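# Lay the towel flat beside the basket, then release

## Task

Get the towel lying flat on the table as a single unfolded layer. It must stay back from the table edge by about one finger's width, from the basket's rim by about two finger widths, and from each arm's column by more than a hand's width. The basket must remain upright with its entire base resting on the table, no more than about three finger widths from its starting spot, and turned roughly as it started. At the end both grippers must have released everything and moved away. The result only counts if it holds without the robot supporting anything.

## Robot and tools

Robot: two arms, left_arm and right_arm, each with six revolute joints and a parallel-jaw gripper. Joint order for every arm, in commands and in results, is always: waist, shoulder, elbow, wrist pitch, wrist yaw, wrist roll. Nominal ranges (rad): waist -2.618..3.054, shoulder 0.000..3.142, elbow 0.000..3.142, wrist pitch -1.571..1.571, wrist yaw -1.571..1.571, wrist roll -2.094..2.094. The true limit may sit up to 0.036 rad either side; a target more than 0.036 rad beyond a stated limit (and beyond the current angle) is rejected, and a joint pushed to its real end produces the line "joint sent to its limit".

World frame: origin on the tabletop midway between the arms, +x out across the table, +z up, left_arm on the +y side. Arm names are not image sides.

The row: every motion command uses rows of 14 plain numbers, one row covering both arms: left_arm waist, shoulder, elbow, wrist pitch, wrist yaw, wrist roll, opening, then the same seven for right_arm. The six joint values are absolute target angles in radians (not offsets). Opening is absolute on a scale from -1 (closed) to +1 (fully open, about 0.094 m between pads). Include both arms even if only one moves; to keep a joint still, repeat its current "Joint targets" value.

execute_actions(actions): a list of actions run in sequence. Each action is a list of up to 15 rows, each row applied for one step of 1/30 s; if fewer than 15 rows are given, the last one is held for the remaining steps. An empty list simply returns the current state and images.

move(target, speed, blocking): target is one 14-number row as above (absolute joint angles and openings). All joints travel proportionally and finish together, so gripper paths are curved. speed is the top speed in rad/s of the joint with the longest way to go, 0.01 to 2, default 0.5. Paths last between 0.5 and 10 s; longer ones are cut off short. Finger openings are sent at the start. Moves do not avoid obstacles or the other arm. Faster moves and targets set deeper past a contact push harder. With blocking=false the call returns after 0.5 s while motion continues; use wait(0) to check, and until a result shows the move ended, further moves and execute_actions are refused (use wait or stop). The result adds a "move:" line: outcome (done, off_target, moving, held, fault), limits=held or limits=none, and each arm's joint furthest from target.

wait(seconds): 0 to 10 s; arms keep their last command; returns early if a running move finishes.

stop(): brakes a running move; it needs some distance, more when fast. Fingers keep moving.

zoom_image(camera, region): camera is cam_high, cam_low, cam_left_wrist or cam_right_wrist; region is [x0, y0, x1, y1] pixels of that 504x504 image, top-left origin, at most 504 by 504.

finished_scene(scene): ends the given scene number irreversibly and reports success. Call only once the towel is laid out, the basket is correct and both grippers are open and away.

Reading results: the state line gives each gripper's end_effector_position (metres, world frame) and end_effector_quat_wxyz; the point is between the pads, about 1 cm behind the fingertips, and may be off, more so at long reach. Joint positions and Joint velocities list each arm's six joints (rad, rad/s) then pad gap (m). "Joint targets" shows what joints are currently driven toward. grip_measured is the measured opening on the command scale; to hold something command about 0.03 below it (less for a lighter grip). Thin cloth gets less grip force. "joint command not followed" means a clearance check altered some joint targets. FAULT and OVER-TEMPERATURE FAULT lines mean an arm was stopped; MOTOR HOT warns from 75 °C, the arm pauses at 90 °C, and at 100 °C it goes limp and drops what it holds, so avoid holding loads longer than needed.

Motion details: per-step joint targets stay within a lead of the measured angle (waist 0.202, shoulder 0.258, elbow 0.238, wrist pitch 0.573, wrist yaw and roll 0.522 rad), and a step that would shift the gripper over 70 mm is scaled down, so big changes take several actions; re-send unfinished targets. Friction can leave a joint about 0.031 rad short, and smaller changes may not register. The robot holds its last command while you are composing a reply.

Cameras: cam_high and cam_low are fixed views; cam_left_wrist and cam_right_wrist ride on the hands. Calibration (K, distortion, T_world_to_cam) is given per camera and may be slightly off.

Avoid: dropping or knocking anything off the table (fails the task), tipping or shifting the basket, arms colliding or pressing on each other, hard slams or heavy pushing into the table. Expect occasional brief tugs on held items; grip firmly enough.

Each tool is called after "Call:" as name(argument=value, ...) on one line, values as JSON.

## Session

Call:
execute_actions(actions=[])

Scene clock: 0.00 s.
left_arm: end_effector_position=(+0.4434, +0.0802, +0.3617) grip_measured=+1.000 end_effector_quat_wxyz=(+0.401, +0.214, +0.779, -0.432) | right_arm: end_effector_position=(+0.2342, -0.6011, +0.1979) grip_measured=+1.000 end_effector_quat_wxyz=(+0.636, +0.727, +0.226, -0.131)
Joint names: [waist, shoulder, elbow, wrist pitch, wrist yaw, wrist roll]
Joint positions: left_arm=[-0.082  1.824  1.905 -0.567  0.86  -0.175  0.094] | right_arm=[-0.458  1.242  0.532  0.376  1.068  1.361  0.094]
Joint velocities: left_arm=[-0.002  0.022 -0.012  0.007  0.007 -0.051  0.   ] | right_arm=[-0.007 -0.012 -0.007  0.022 -0.022 -0.095  0.   ]
Joint targets: left_arm=[-0.082 1.824 1.905 -0.567 0.860 -0.175] | right_arm=[-0.458 1.242 0.532 0.376 1.068 1.361]
camera_calibration (this result's frames):
cam_left_wrist: T_world_to_cam=[[-0.600468, -0.519318, 0.608068, 0.0967135], [-0.7912, 0.275595, -0.54594, 0.575397], [0.115936, -0.808923, -0.57637, 0.35219], [0, 0, 0, 1]] pos_world=[0.472496, 0.176543, 0.458316]
cam_right_wrist: T_world_to_cam=[[-0.216281, 0.166763, -0.961984, 0.339779], [0.644559, 0.764454, -0.0123941, 0.315658], [0.733325, -0.622736, -0.272825, -0.38029], [0, 0, 0, 1]] pos_world=[0.148903, -0.534789, 0.227022]

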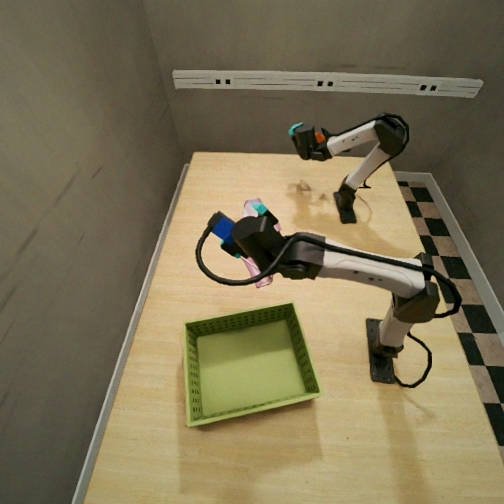

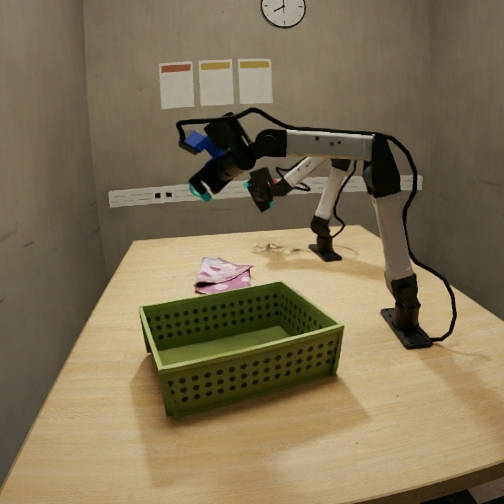

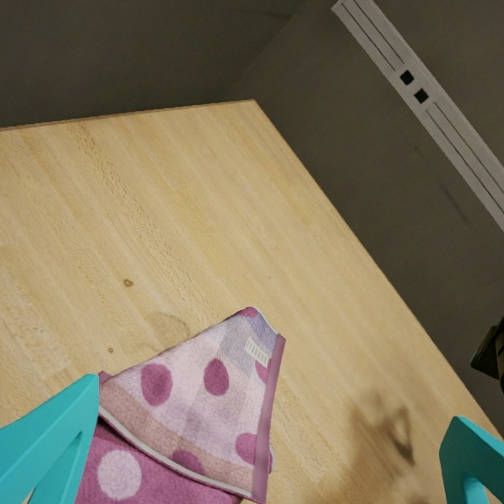

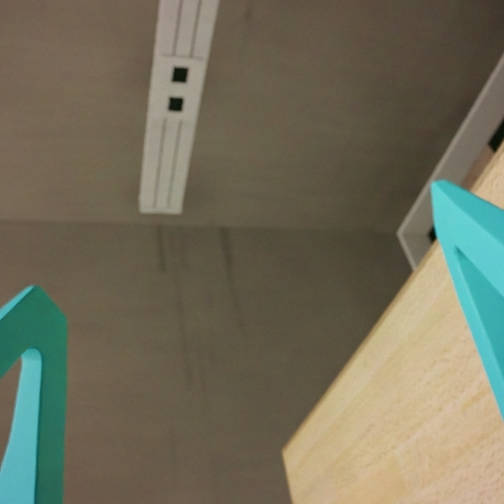

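Call:
move(target=[-0.3,1.1,1.1,-1.4,0,0,1,-0.1,1.4,1.3,-1.4,0,0,1], speed=1.2)

Call:
zoom_image(camera="cam_high", region=[190,180,330,320])

Call:
zoom_image(camera="cam_low", region=[170,230,290,310])

Scene clock: 3.80 s.
left_arm: end_effector_position=(+0.1624, +0.2190, +0.1693) grip_measured=+1.000 end_effector_quat_wxyz=(+0.088, +0.186, +0.978, -0.021) | right_arm: end_effector_position=(+0.2434, -0.3559, +0.1616) grip_measured=+1.000 end_effector_quat_wxyz=(+0.036, +0.019, +0.999, -0.005)
Joint names: [waist, shoulder, elbow, wrist pitch, wrist yaw, wrist roll]
Joint positions: left_arm=[-0.29   1.12   1.12  -1.391  0.007 -0.005  0.094] | right_arm=[-0.108  1.386  1.28  -1.393  0.01   0.007  0.094]
Joint velocities: left_arm=[-0.007  0.002 -0.002 -0.022  0.037  0.066  0.   ] | right_arm=[ 0.007 -0.012  0.017 -0.022  0.037  0.007  0.   ]
Joint targets: left_arm=[-0.300 1.100 1.100 -1.400 0.000 -0.000] | right_arm=[-0.100 1.400 1.300 -1.400 -0.000 -0.000]
move: done; limits=none; left_arm: farthest joint: the shoulder, 0.020 radians from its target (0.724 radians at the start); right_arm: farthest joint: the elbow, 0.020 radians from its target (0.768 radians at the start)
camera_calibration (this result's frames):
cam_left_wrist: T_world_to_cam=[[-0.244701, -0.968679, 0.04221, 0.253564], [-0.937076, 0.24745, 0.246286, 0.105521], [-0.249017, 0.0207125, -0.968277, 0.330121], [0, 0, 0, 1]] pos_world=[0.243135, 0.212674, 0.282957]
cam_right_wrist: T_world_to_cam=[[-0.336817, -0.941348, 0.0204529, -0.257832], [-0.724036, 0.272827, 0.633512, 0.175563], [-0.601935, 0.198569, -0.773463, 0.453908], [0, 0, 0, 1]] pos_world=[0.313495, -0.38074, 0.245133]

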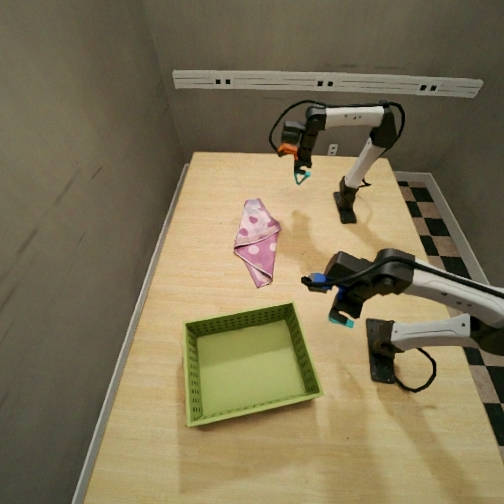

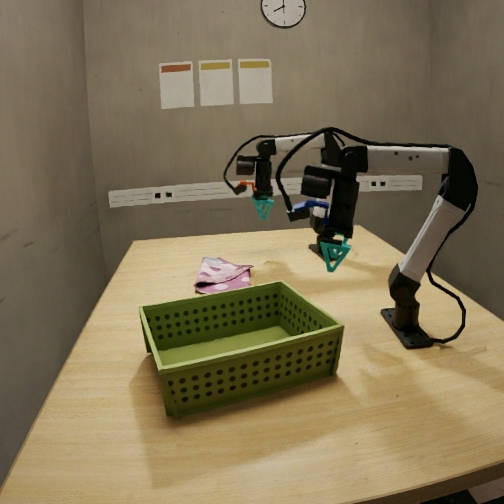

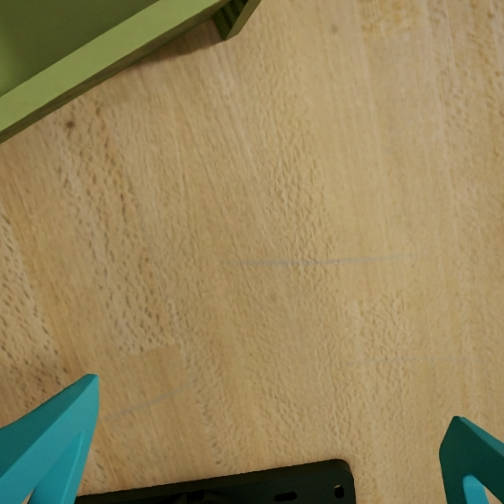

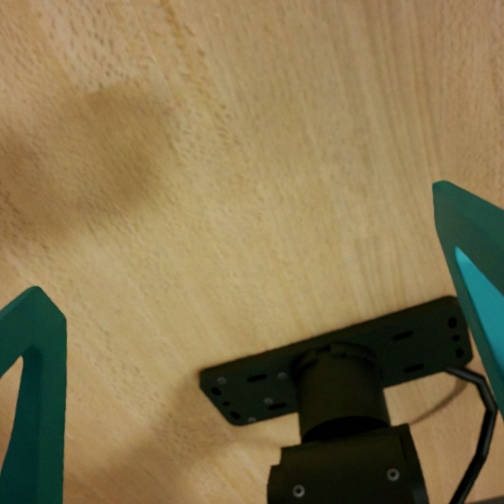

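Region (190, 180, 330, 320) of cam_high's 504x504 image, scaled by 3.600, with more detail than that image has.

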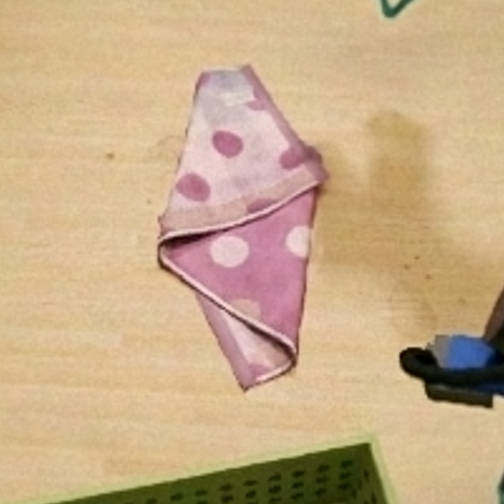

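Region (170, 230, 290, 310) of cam_low's 504x504 image, scaled by 4.200, with more detail than that image has.

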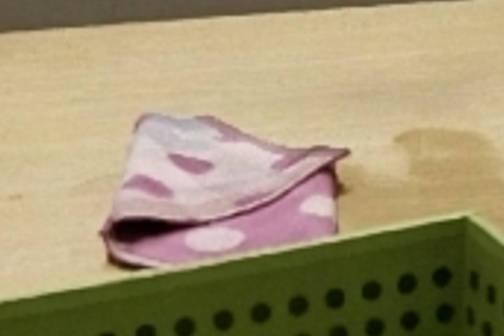

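Call:
move(target=[-0.5,1.6,1.5,-1.3,0,-0.965,0,0.376,1.55,1.2,-1.0,0,-0.96,0], speed=1)

Call:
move(target=[-0.395,2.08,1.71,-0.93,0,-0.965,0,0.376,1.645,1.115,-0.80,0,-0.96,0], speed=0.6)

Scene clock: 9.00 s.
left_arm: end_effector_position=(+0.2425, +0.1203, +0.1666) grip_measured=+0.002 end_effector_quat_wxyz=(+0.052, -0.187, +0.979, -0.055) | right_arm: end_effector_position=(+0.2930, -0.2097, +0.1163) grip_measured=+0.001 end_effector_quat_wxyz=(+0.111, -0.640, +0.760, -0.033)
Joint names: [waist, shoulder, elbow, wrist pitch, wrist yaw, wrist roll]
Joint positions: left_arm=[-0.491  1.586  1.474 -1.307  0.005 -0.959  0.047] | right_arm=[ 0.371  1.54   1.214 -1.014  0.008 -0.954  0.047]
Joint velocities: left_arm=[-0.012 -0.012 -0.002 -0.007 -0.007  0.066 -0.   ] | right_arm=[ 0.002 -0.002 -0.002  0.007 -0.007  0.051  0.   ]
Joint targets: left_arm=[-0.500 1.600 1.500 -1.300 0.000 -0.965] | right_arm=[0.376 1.550 1.200 -1.000 0.000 -0.960]
move: off_target (left_arm); limits=none; left_arm: farthest joint: the elbow, 0.026 radians from its target (0.380 radians at the start); right_arm: farthest joint: the elbow, 0.014 radians from its target (0.080 radians at the start)
camera_calibration (this result's frames):
cam_left_wrist: T_world_to_cam=[[0.478219, -0.865867, 0.146901, -0.0274982], [-0.843953, -0.406793, 0.349661, 0.244594], [-0.243002, -0.291193, -0.925288, 0.378335], [0, 0, 0, 1]] pos_world=[0.311512, 0.185858, 0.268583]
cam_right_wrist: T_world_to_cam=[[0.866936, -0.46608, 0.176612, -0.373812], [-0.481828, -0.693033, 0.536234, -0.0619043], [-0.12753, -0.549977, -0.825386, 0.129842], [0, 0, 0, 1]] pos_world=[0.310802, -0.145718, 0.206384]

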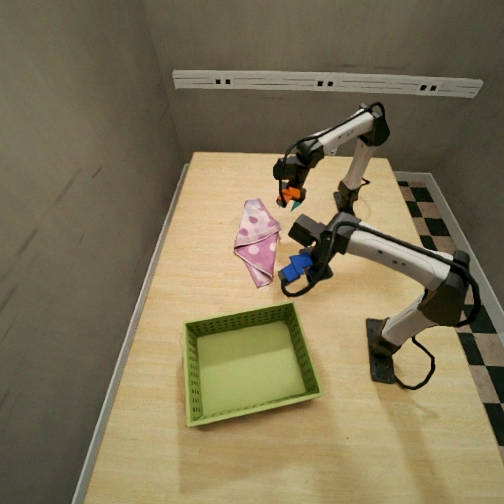

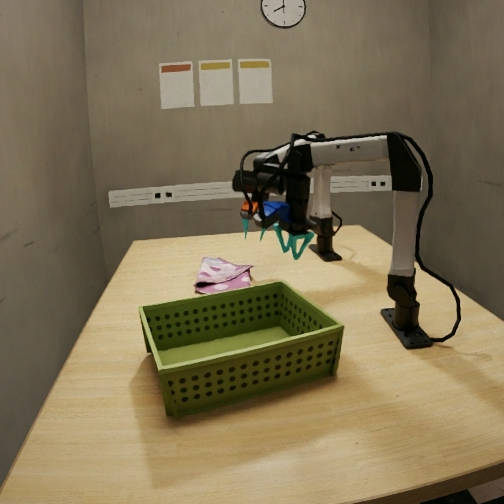

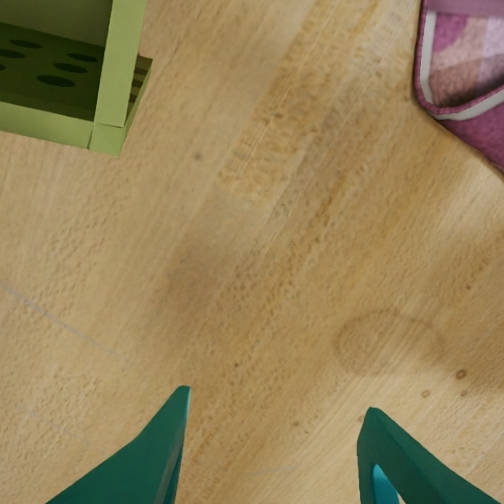

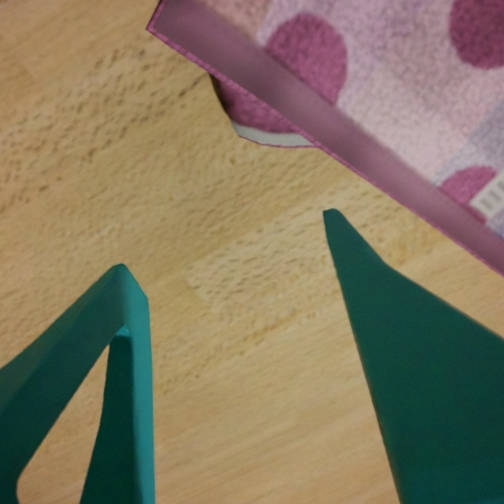

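Scene clock: 10.53 s.
left_arm: end_effector_position=(+0.3825, +0.0773, +0.0656) grip_measured=+0.002 end_effector_quat_wxyz=(+0.085, -0.230, +0.966, -0.079) | right_arm: end_effector_position=(+0.3124, -0.2004, +0.0722) grip_measured=+0.001 end_effector_quat_wxyz=(+0.120, -0.640, +0.759, -0.035)
Joint names: [waist, shoulder, elbow, wrist pitch, wrist yaw, wrist roll]
Joint positions: left_arm=[-0.402  2.077  1.679 -0.94   0.004 -0.959  0.047] | right_arm=[ 0.371  1.635  1.128 -0.814  0.008 -0.954  0.047]
Joint velocities: left_arm=[-0.002  0.007 -0.012  0.022  0.022  0.037 -0.001] | right_arm=[-0.002 -0.007 -0.007  0.022 -0.007  0.066 -0.002]
Joint targets: left_arm=[-0.395 2.080 1.710 -0.930 -0.000 -0.965] | right_arm=[0.376 1.645 1.115 -0.800 -0.000 -0.960]
move: off_target (left_arm); limits=none; left_arm: farthest joint: the elbow, 0.031 radians from its target (0.236 radians at the start); right_arm: farthest joint: the wrist pitch, 0.014 radians from its target (0.214 radians at the start)
camera_calibration (this result's frames):
cam_left_wrist: T_world_to_cam=[[0.54117, -0.812443, 0.216959, -0.149638], [-0.827617, -0.468882, 0.308544, 0.381717], [-0.148946, -0.346534, -0.926137, 0.274765], [0, 0, 0, 1]] pos_world=[0.43782, 0.152623, 0.169159]
cam_right_wrist: T_world_to_cam=[[0.864034, -0.467217, 0.187492, -0.3786], [-0.490511, -0.697451, 0.522457, -0.0195861], [-0.113334, -0.543387, -0.831797, 0.0983279], [0, 0, 0, 1]] pos_world=[0.32866, -0.137119, 0.163006]

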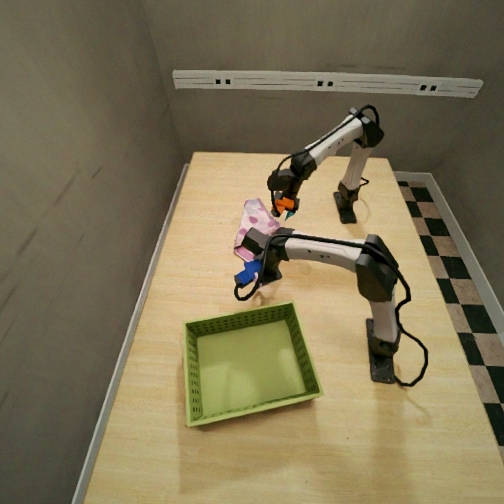

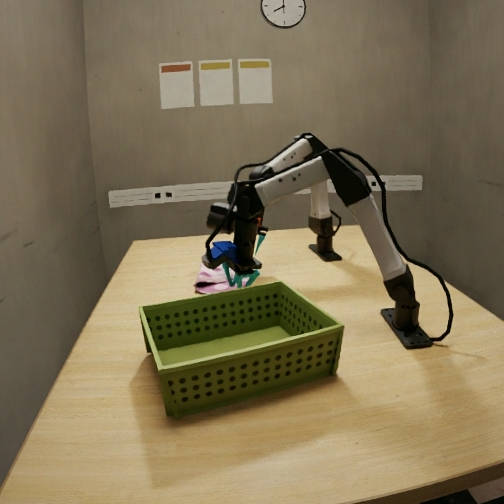

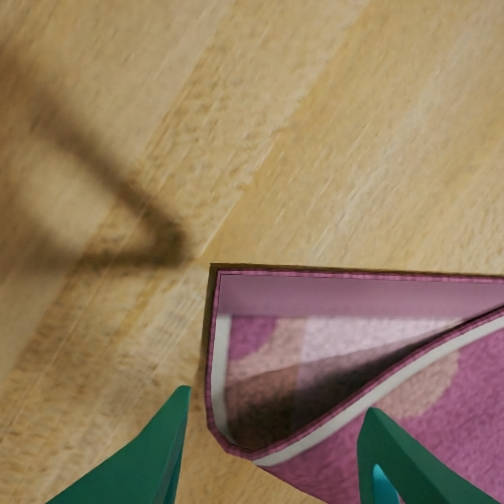

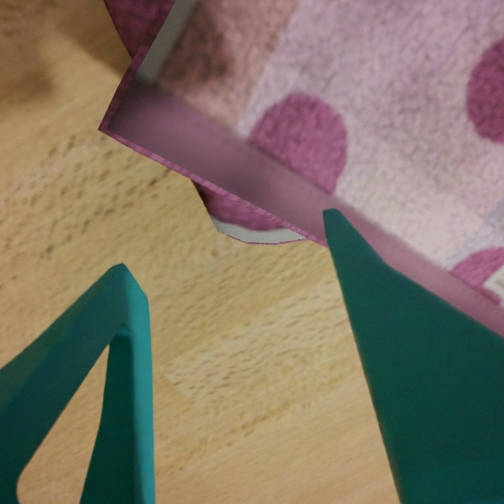

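Call:
move(target=[-0.372,2.13,1.66,-0.82,0,-0.945,0,0.457,1.69,1.05,-0.67,0,-0.89,0], speed=0.25)

Call:
move(target=[-0.372,2.18,1.572,-0.74,0,-0.945,0,0.457,1.75,0.985,-0.57,0,-0.89,0], speed=0.2)

Scene clock: 12.90 s.
left_arm: end_effector_position=(+0.4083, +0.0752, +0.0545) grip_measured=+0.002 end_effector_quat_wxyz=(+0.113, -0.235, +0.960, -0.100) | right_arm: end_effector_position=(+0.3065, -0.1724, +0.0460) grip_measured=+0.001 end_effector_quat_wxyz=(+0.131, -0.647, +0.751, -0.028)
Joint names: [waist, shoulder, elbow, wrist pitch, wrist yaw, wrist roll]
Joint positions: left_arm=[-0.38   2.117  1.679 -0.831  0.004 -0.95   0.047] | right_arm=[ 0.45   1.68   1.063 -0.684  0.008 -0.897  0.047]
Joint velocities: left_arm=[-0.002  0.017  0.007  0.037  0.051 -0.022  0.001] | right_arm=[-0.007 -0.007  0.007 -0.007  0.007  0.007 -0.   ]
Joint targets: left_arm=[-0.372 2.130 1.660 -0.820 -0.000 -0.945] | right_arm=[0.457 1.690 1.050 -0.670 0.000 -0.890]
move: done; limits=none; left_arm: farthest joint: the elbow, 0.019 radians from its target (0.019 radians at the start); right_arm: farthest joint: the wrist pitch, 0.014 radians from its target (0.144 radians at the start)
camera_calibration (this result's frames):
cam_left_wrist: T_world_to_cam=[[0.535617, -0.798611, 0.274471, -0.164814], [-0.839991, -0.470458, 0.270341, 0.41282], [-0.0867699, -0.375352, -0.922812, 0.244256], [0, 0, 0, 1]] pos_world=[0.456236, 0.154275, 0.159037]
cam_right_wrist: T_world_to_cam=[[0.873018, -0.450545, 0.186679, -0.355337], [-0.479075, -0.720658, 0.501137, 0.00414616], [-0.0912529, -0.526935, -0.844992, 0.0877818], [0, 0, 0, 1]] pos_world=[0.320213, -0.110852, 0.138431]

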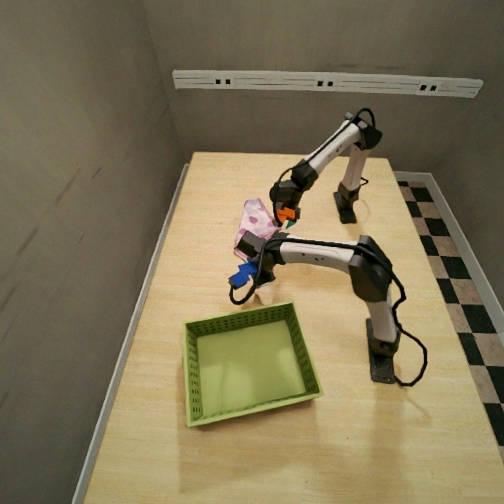

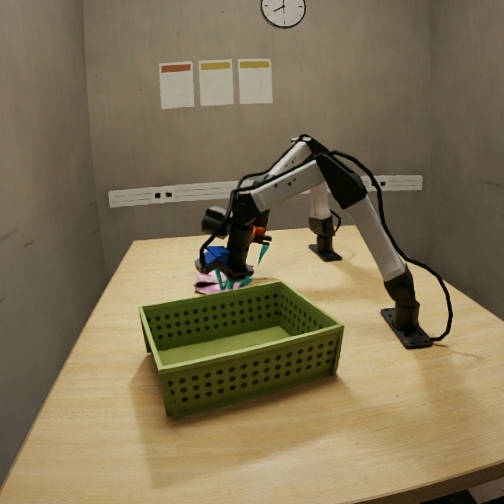

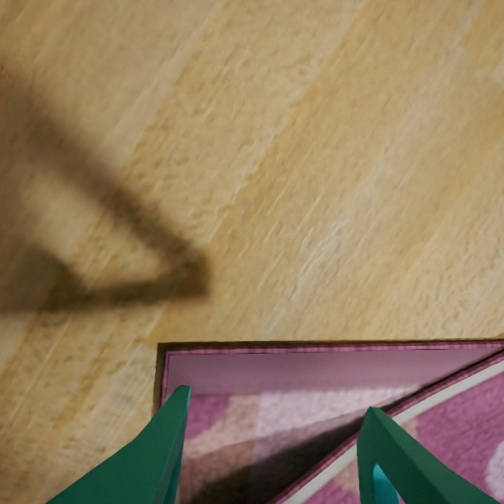

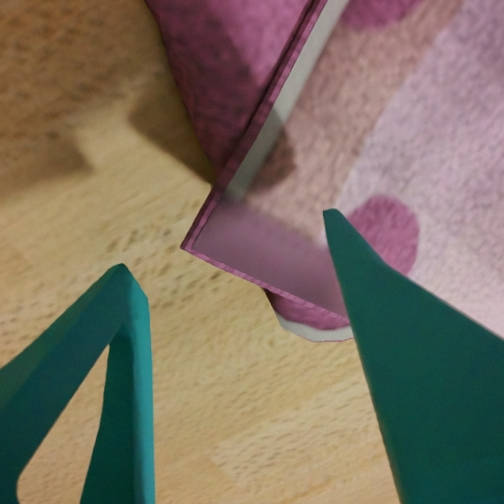

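Scene clock: 14.03 s.
left_arm: end_effector_position=(+0.4020, +0.0785, +0.0175) grip_measured=+0.001 end_effector_quat_wxyz=(+0.099, -0.235, +0.963, -0.087) | right_arm: end_effector_position=(+0.3042, -0.1737, +0.0149) grip_measured=+0.001 end_effector_quat_wxyz=(+0.121, -0.648, +0.752, -0.026)
Joint names: [waist, shoulder, elbow, wrist pitch, wrist yaw, wrist roll]
Joint positions: left_arm=[-0.38   2.159  1.603 -0.751  0.004 -0.949  0.047] | right_arm=[ 0.45   1.739  1.    -0.584  0.008 -0.897  0.047]
Joint velocities: left_arm=[ 0.022  0.007 -0.012  0.007  0.007 -0.022 -0.   ] | right_arm=[ 0.007 -0.012 -0.037 -0.007  0.007 -0.007 -0.   ]
Joint targets: left_arm=[-0.372 2.180 1.572 -0.740 -0.000 -0.945] | right_arm=[0.457 1.750 0.985 -0.570 -0.000 -0.890]
move: off_target (left_arm); limits=none; left_arm: farthest joint: the elbow, 0.031 radians from its target (0.107 radians at the start); right_arm: farthest joint: the elbow, 0.015 radians from its target (0.078 radians at the start)
camera_calibration (this result's frames):
cam_left_wrist: T_world_to_cam=[[0.544058, -0.803277, 0.242378, -0.151071], [-0.830737, -0.475148, 0.290018, 0.415352], [-0.117799, -0.359139, -0.92582, 0.222008], [0, 0, 0, 1]] pos_world=[0.453392, 0.155733, 0.121696]
cam_right_wrist: T_world_to_cam=[[0.876302, -0.448633, 0.175567, -0.348603], [-0.469842, -0.715282, 0.517321, 0.0155492], [-0.106507, -0.535818, -0.837589, 0.0635215], [0, 0, 0, 1]] pos_world=[0.319552, -0.111237, 0.106364]

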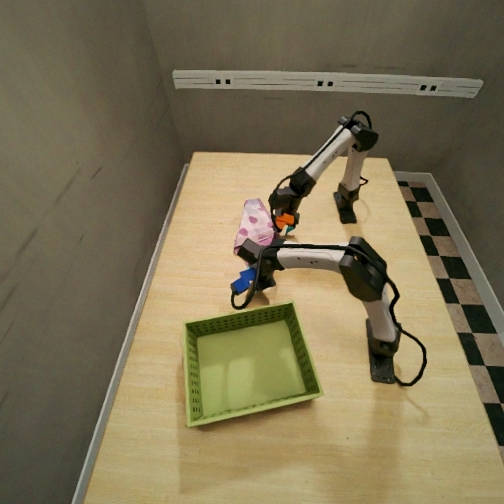

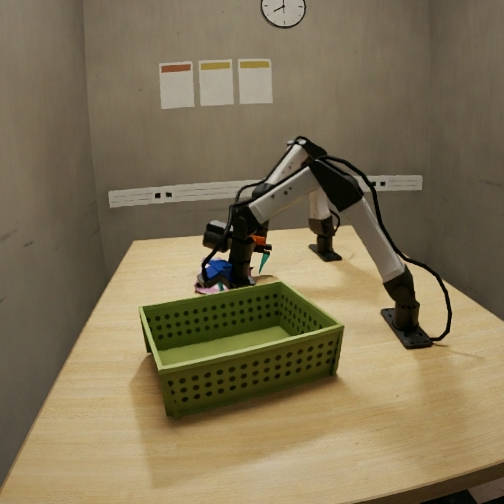

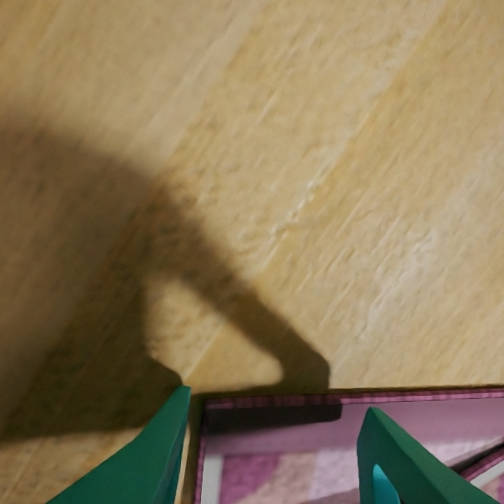

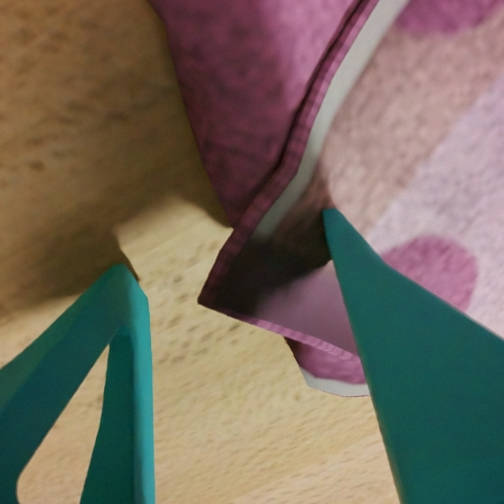

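Call:
execute_actions(actions=[[[-0.38,2.205,1.565,-0.75,0,-0.945,-0.3,0.457,1.775,0.98,-0.57,0,-0.89,-0.3]],[[-0.38,2.205,1.565,-0.75,0,-0.945,-0.65,0.457,1.775,0.98,-0.57,0,-0.89,-0.65]],[[-0.38,2.205,1.565,-0.75,0,-0.945,-1,0.457,1.775,0.98,-0.57,0,-0.89,-1]]])

Scene clock: 16.07 s.
left_arm: end_effector_position=(+0.4019, +0.0798, +0.0130) grip_measured=-0.972 end_effector_quat_wxyz=(+0.098, -0.235, +0.963, -0.082) | right_arm: end_effector_position=(+0.3114, -0.1696, +0.0132) grip_measured=-0.967 end_effector_quat_wxyz=(+0.134, -0.647, +0.750, -0.030)
Joint names: [waist, shoulder, elbow, wrist pitch, wrist yaw, wrist roll]
Joint positions: left_arm=[-0.38   2.168  1.602 -0.747 -0.003 -0.948  0.001] | right_arm=[ 0.452  1.752  1.    -0.543  0.01  -0.896  0.002]
Joint velocities: left_arm=[-0.007  0.002 -0.012  0.037 -0.007 -0.007 -0.   ] | right_arm=[-0.012  0.007  0.007 -0.081  0.022 -0.022  0.001]
Joint targets: left_arm=[-0.380 2.205 1.565 -0.750 -0.000 -0.945] | right_arm=[0.457 1.775 0.980 -0.570 -0.000 -0.890]
camera_calibration (this result's frames):
cam_left_wrist: T_world_to_cam=[[0.545649, -0.804919, 0.233178, -0.149347], [-0.829269, -0.478538, 0.288643, 0.416921], [-0.120749, -0.350865, -0.928608, 0.218893], [0, 0, 0, 1]] pos_world=[0.453662, 0.156102, 0.11775]
cam_right_wrist: T_world_to_cam=[[0.871746, -0.45071, 0.192143, -0.351918], [-0.482452, -0.721253, 0.497026, 0.0259573], [-0.0854313, -0.52598, -0.846195, 0.0602992], [0, 0, 0, 1]] pos_world=[0.324458, -0.108175, 0.105742]

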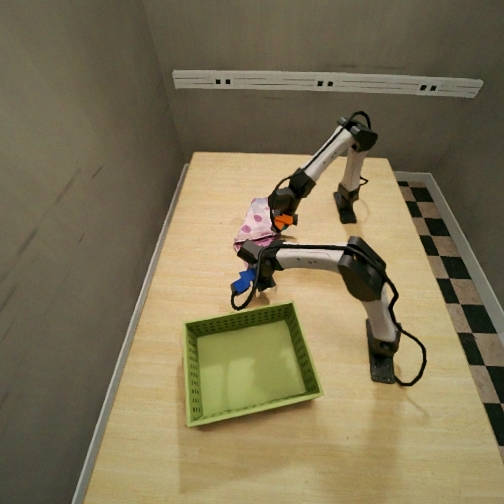

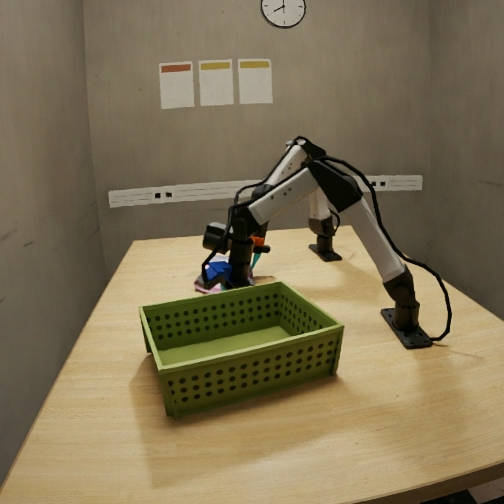

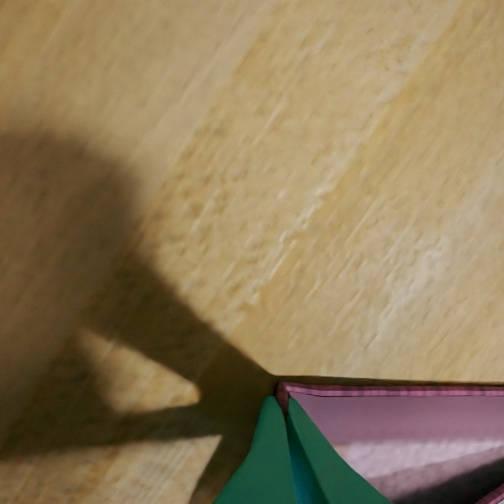

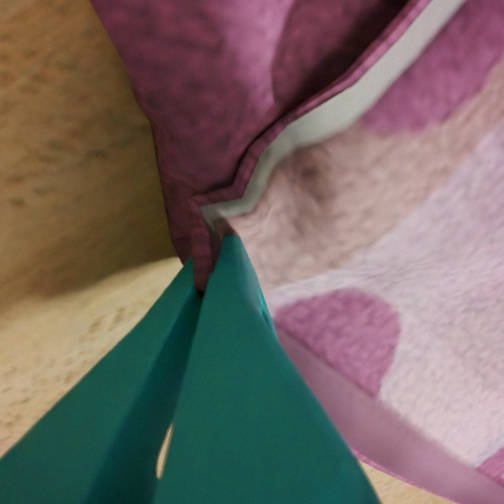

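Call:
move(target=[-0.425,1.915,2.13,-1.455,0,-2.05,-1,-0.12,1.555,1.724,-1.34,0,-1.9,-1], speed=0.4)

Call:
zoom_image(camera="cam_high", region=[180,120,360,300])

Scene clock: 24.53 s.
left_arm: end_effector_position=(+0.3470, +0.0909, +0.2256) grip_measured=-0.973 end_effector_quat_wxyz=(-0.044, +0.688, -0.711, +0.139) | right_arm: end_effector_position=(+0.3471, -0.3608, +0.2419) grip_measured=-0.967 end_effector_quat_wxyz=(-0.102, +0.787, -0.589, +0.155)
Joint names: [waist, shoulder, elbow, wrist pitch, wrist yaw, wrist roll]
Joint positions: left_arm=[-0.416  1.935  2.106 -1.449 -0.003 -2.044  0.001] | right_arm=[-0.113  1.567  1.706 -1.337  0.009 -1.894  0.002]
Joint velocities: left_arm=[-0.007 -0.002  0.007  0.022 -0.007 -0.022 -0.   ] | right_arm=[-0.017 -0.017 -0.012  0.037 -0.022  0.081  0.001]
Joint targets: left_arm=[-0.425 1.915 2.130 -1.455 0.000 -2.050] | right_arm=[-0.120 1.555 1.724 -1.340 0.000 -1.900]
move: off_target (left_arm); limits=none; left_arm: farthest joint: the elbow, 0.024 radians from its target (0.528 radians at the start); right_arm: farthest joint: the elbow, 0.018 radians from its target (0.724 radians at the start)
camera_calibration (this result's frames):
cam_left_wrist: T_world_to_cam=[[0.961314, 0.117923, 0.248935, -0.391697], [-0.0376471, -0.839001, 0.542826, 0.0160779], [0.272868, -0.531198, -0.802104, 0.26482], [0, 0, 0, 1]] pos_world=[0.304888, 0.200351, 0.301193]
cam_right_wrist: T_world_to_cam=[[0.918544, -0.0133483, 0.395094, -0.420723], [-0.28675, -0.710471, 0.642655, -0.307674], [0.272124, -0.7036, -0.656426, -0.0776962], [0, 0, 0, 1]] pos_world=[0.31937, -0.278877, 0.312951]

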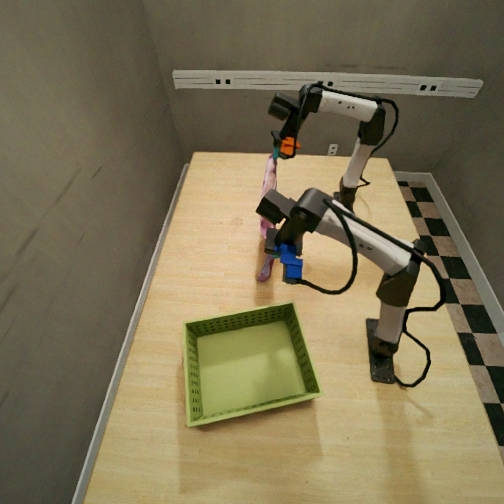

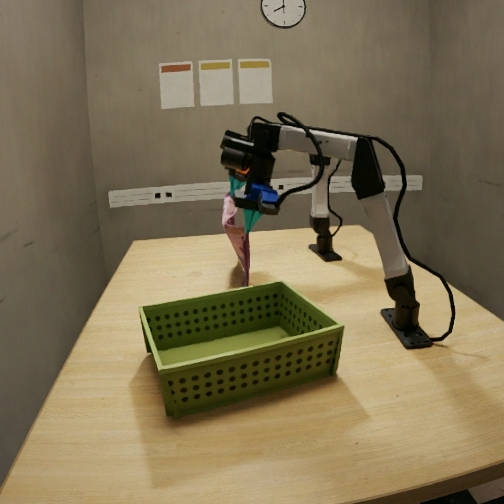

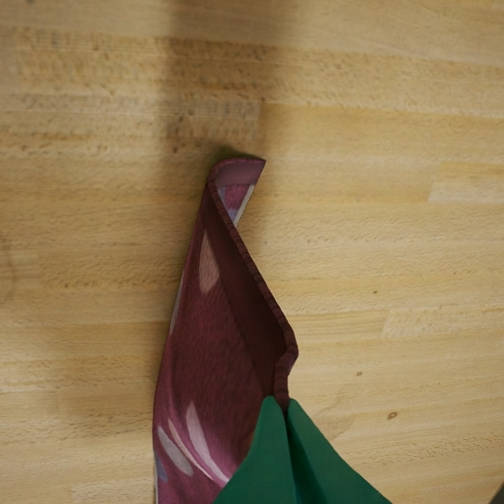

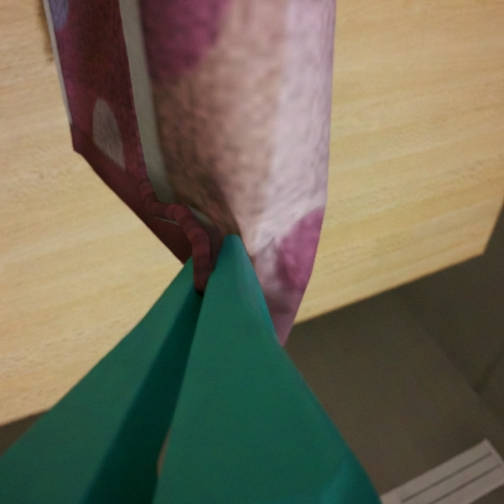

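Region (180, 120, 360, 300) of cam_high's 504x504 image, scaled by 2.800, with more detail than that image has.

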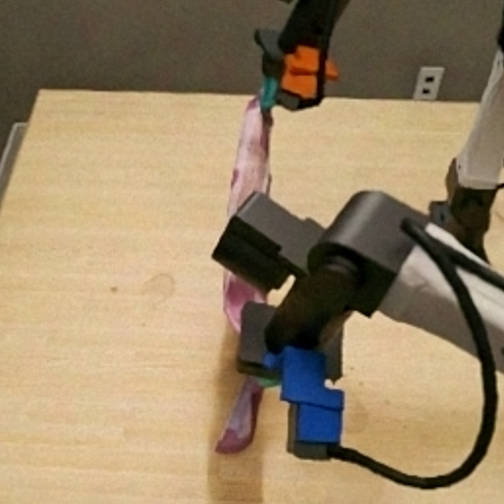

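Call:
move(target=[-0.312,2.35,2.44,-1.34,0,-1.97,-1,-0.12,2.0,1.885,-1.127,0,-1.75,-1], speed=0.3)

Call:
move(target=[-0.272,2.482,2.215,-0.87,0,-1.93,-1,-0.125,2.30,1.96,-0.87,0,-1.65,-1], speed=0.3)

Call:
zoom_image(camera="cam_high", region=[170,140,330,300])

Scene clock: 27.27 s.
left_arm: end_effector_position=(+0.4542, +0.0875, +0.1432) grip_measured=-0.973 end_effector_quat_wxyz=(-0.054, +0.698, -0.702, +0.132) | right_arm: end_effector_position=(+0.4551, -0.3646, +0.1448) grip_measured=-0.967 end_effector_quat_wxyz=(-0.088, +0.750, -0.645, +0.117)
Joint names: [waist, shoulder, elbow, wrist pitch, wrist yaw, wrist roll]
Joint positions: left_arm=[-0.321  2.343  2.41  -1.352 -0.003 -1.975  0.001] | right_arm=[-0.113  1.997  1.861 -1.142  0.009 -1.758  0.002]
Joint velocities: left_arm=[-0.007 -0.022  0.002 -0.037  0.007  0.022 -0.   ] | right_arm=[-0.007  0.012 -0.007  0.022  0.037 -0.022  0.   ]
Joint targets: left_arm=[-0.312 2.350 2.440 -1.340 -0.000 -1.970] | right_arm=[-0.120 2.000 1.885 -1.127 -0.000 -1.750]
move: off_target (left_arm, right_arm); limits=none; left_arm: farthest joint: the elbow, 0.030 radians from its target (0.334 radians at the start); right_arm: farthest joint: the elbow, 0.024 radians from its target (0.179 radians at the start)
camera_calibration (this result's frames):
cam_left_wrist: T_world_to_cam=[[0.956812, 0.141109, 0.254164, -0.474551], [-0.0141074, -0.850725, 0.525422, 0.0548481], [0.290365, -0.506316, -0.811993, 0.158932], [0, 0, 0, 1]] pos_world=[0.408681, 0.194094, 0.220847]
cam_right_wrist: T_world_to_cam=[[0.935573, -0.150286, 0.319558, -0.528343], [-0.328715, -0.701285, 0.632571, -0.19312], [0.129034, -0.69686, -0.705504, -0.0988501], [0, 0, 0, 1]] pos_world=[0.443577, -0.28372, 0.221259]

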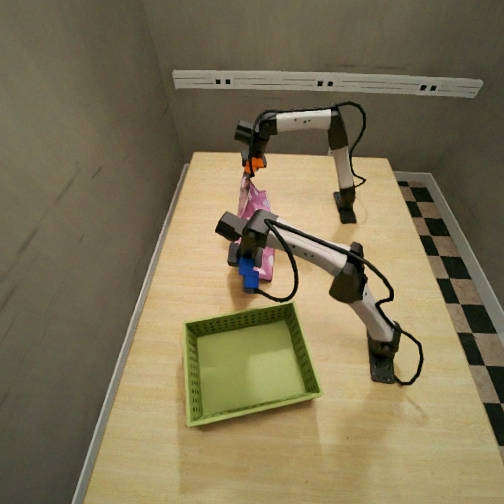

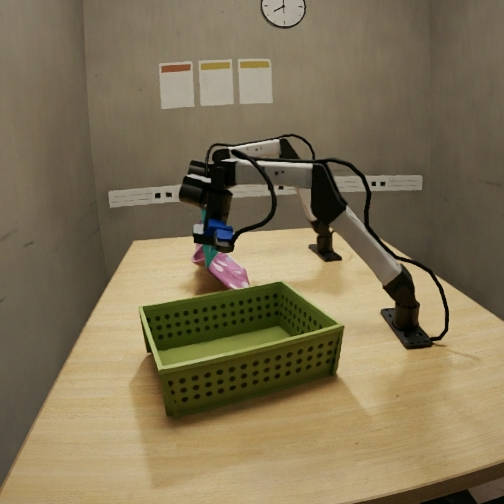

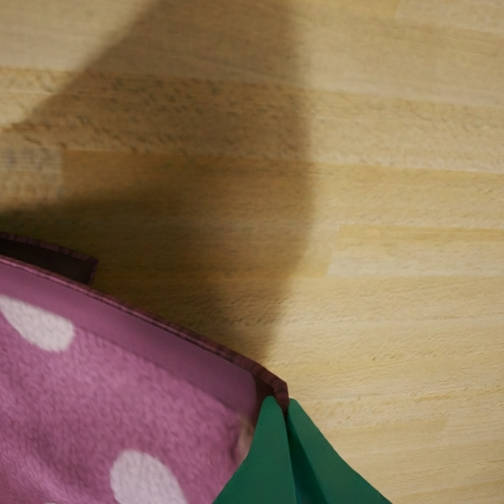

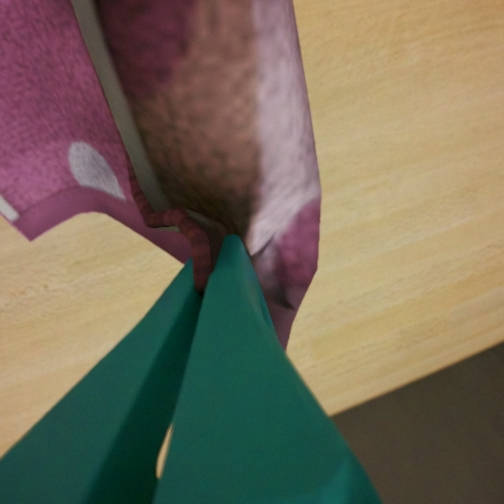

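Scene clock: 29.60 s.
left_arm: end_effector_position=(+0.5286, +0.0800, +0.0553) grip_measured=-0.973 end_effector_quat_wxyz=(-0.091, +0.687, -0.692, +0.202) | right_arm: end_effector_position=(+0.5288, -0.3673, +0.0493) grip_measured=-0.967 end_effector_quat_wxyz=(-0.105, +0.714, -0.680, +0.126)
Joint names: [waist, shoulder, elbow, wrist pitch, wrist yaw, wrist roll]
Joint positions: left_arm=[-0.282  2.473  2.233 -0.884 -0.003 -1.934  0.001] | right_arm=[-0.113  2.295  1.938 -0.885  0.009 -1.657  0.002]
Joint velocities: left_arm=[-0.017 -0.012  0.007  0.066  0.007  0.037  0.   ] | right_arm=[ 0.017 -0.007 -0.017  0.007  0.007 -0.066 -0.001]
Joint targets: left_arm=[-0.272 2.482 2.215 -0.870 0.000 -1.930] | right_arm=[-0.125 2.300 1.960 -0.870 0.000 -1.650]
move: off_target (right_arm); limits=none; left_arm: farthest joint: the elbow, 0.018 radians from its target (0.195 radians at the start); right_arm: farthest joint: the elbow, 0.022 radians from its target (0.099 radians at the start)
camera_calibration (this result's frames):
cam_left_wrist: T_world_to_cam=[[0.907094, 0.157059, 0.39053, -0.504823], [-0.0968243, -0.825048, 0.556705, 0.135654], [0.409641, -0.542797, -0.733189, -0.00230139], [0, 0, 0, 1]] pos_world=[0.471999, 0.189959, 0.119942]
cam_right_wrist: T_world_to_cam=[[0.903805, -0.248404, 0.348471, -0.587813], [-0.418446, -0.683591, 0.598001, -0.0546705], [0.0896657, -0.686293, -0.721777, -0.152133], [0, 0, 0, 1]] pos_world=[0.522033, -0.287796, 0.127723]

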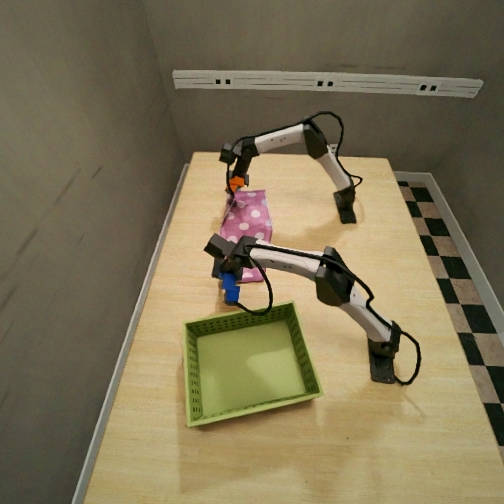

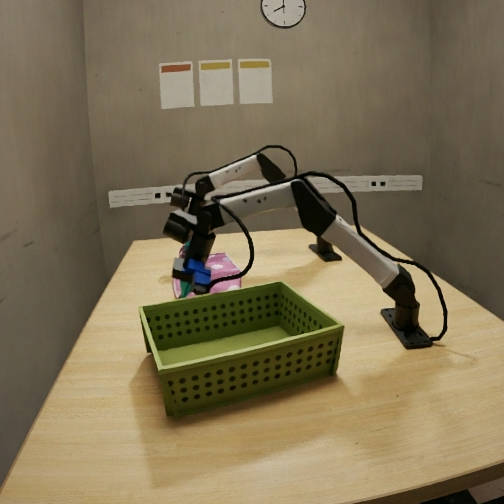

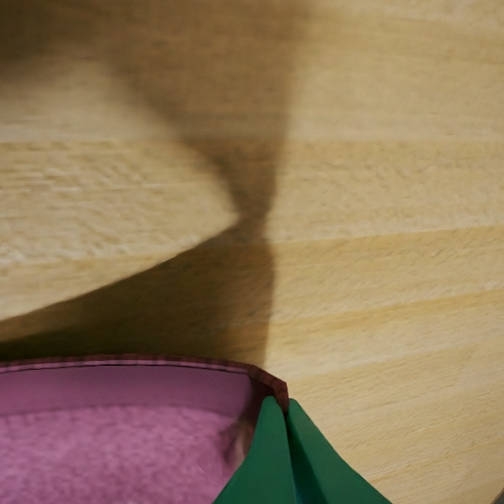

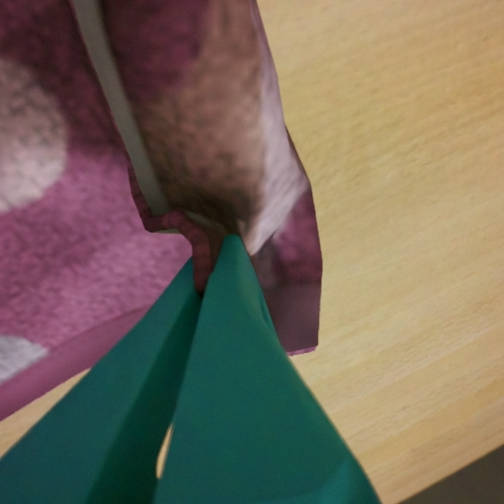

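Region (170, 140, 330, 300) of cam_high's 504x504 image, scaled by 3.150, with more detail than that image has.

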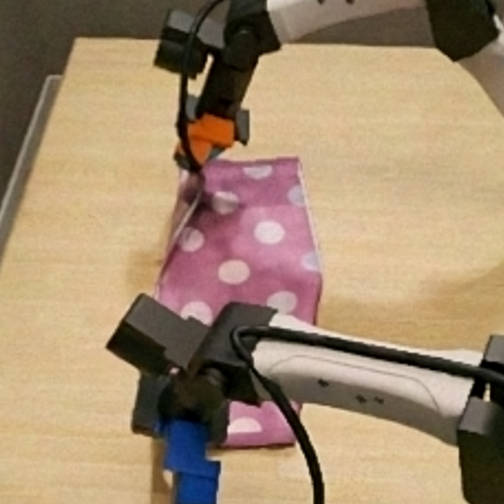

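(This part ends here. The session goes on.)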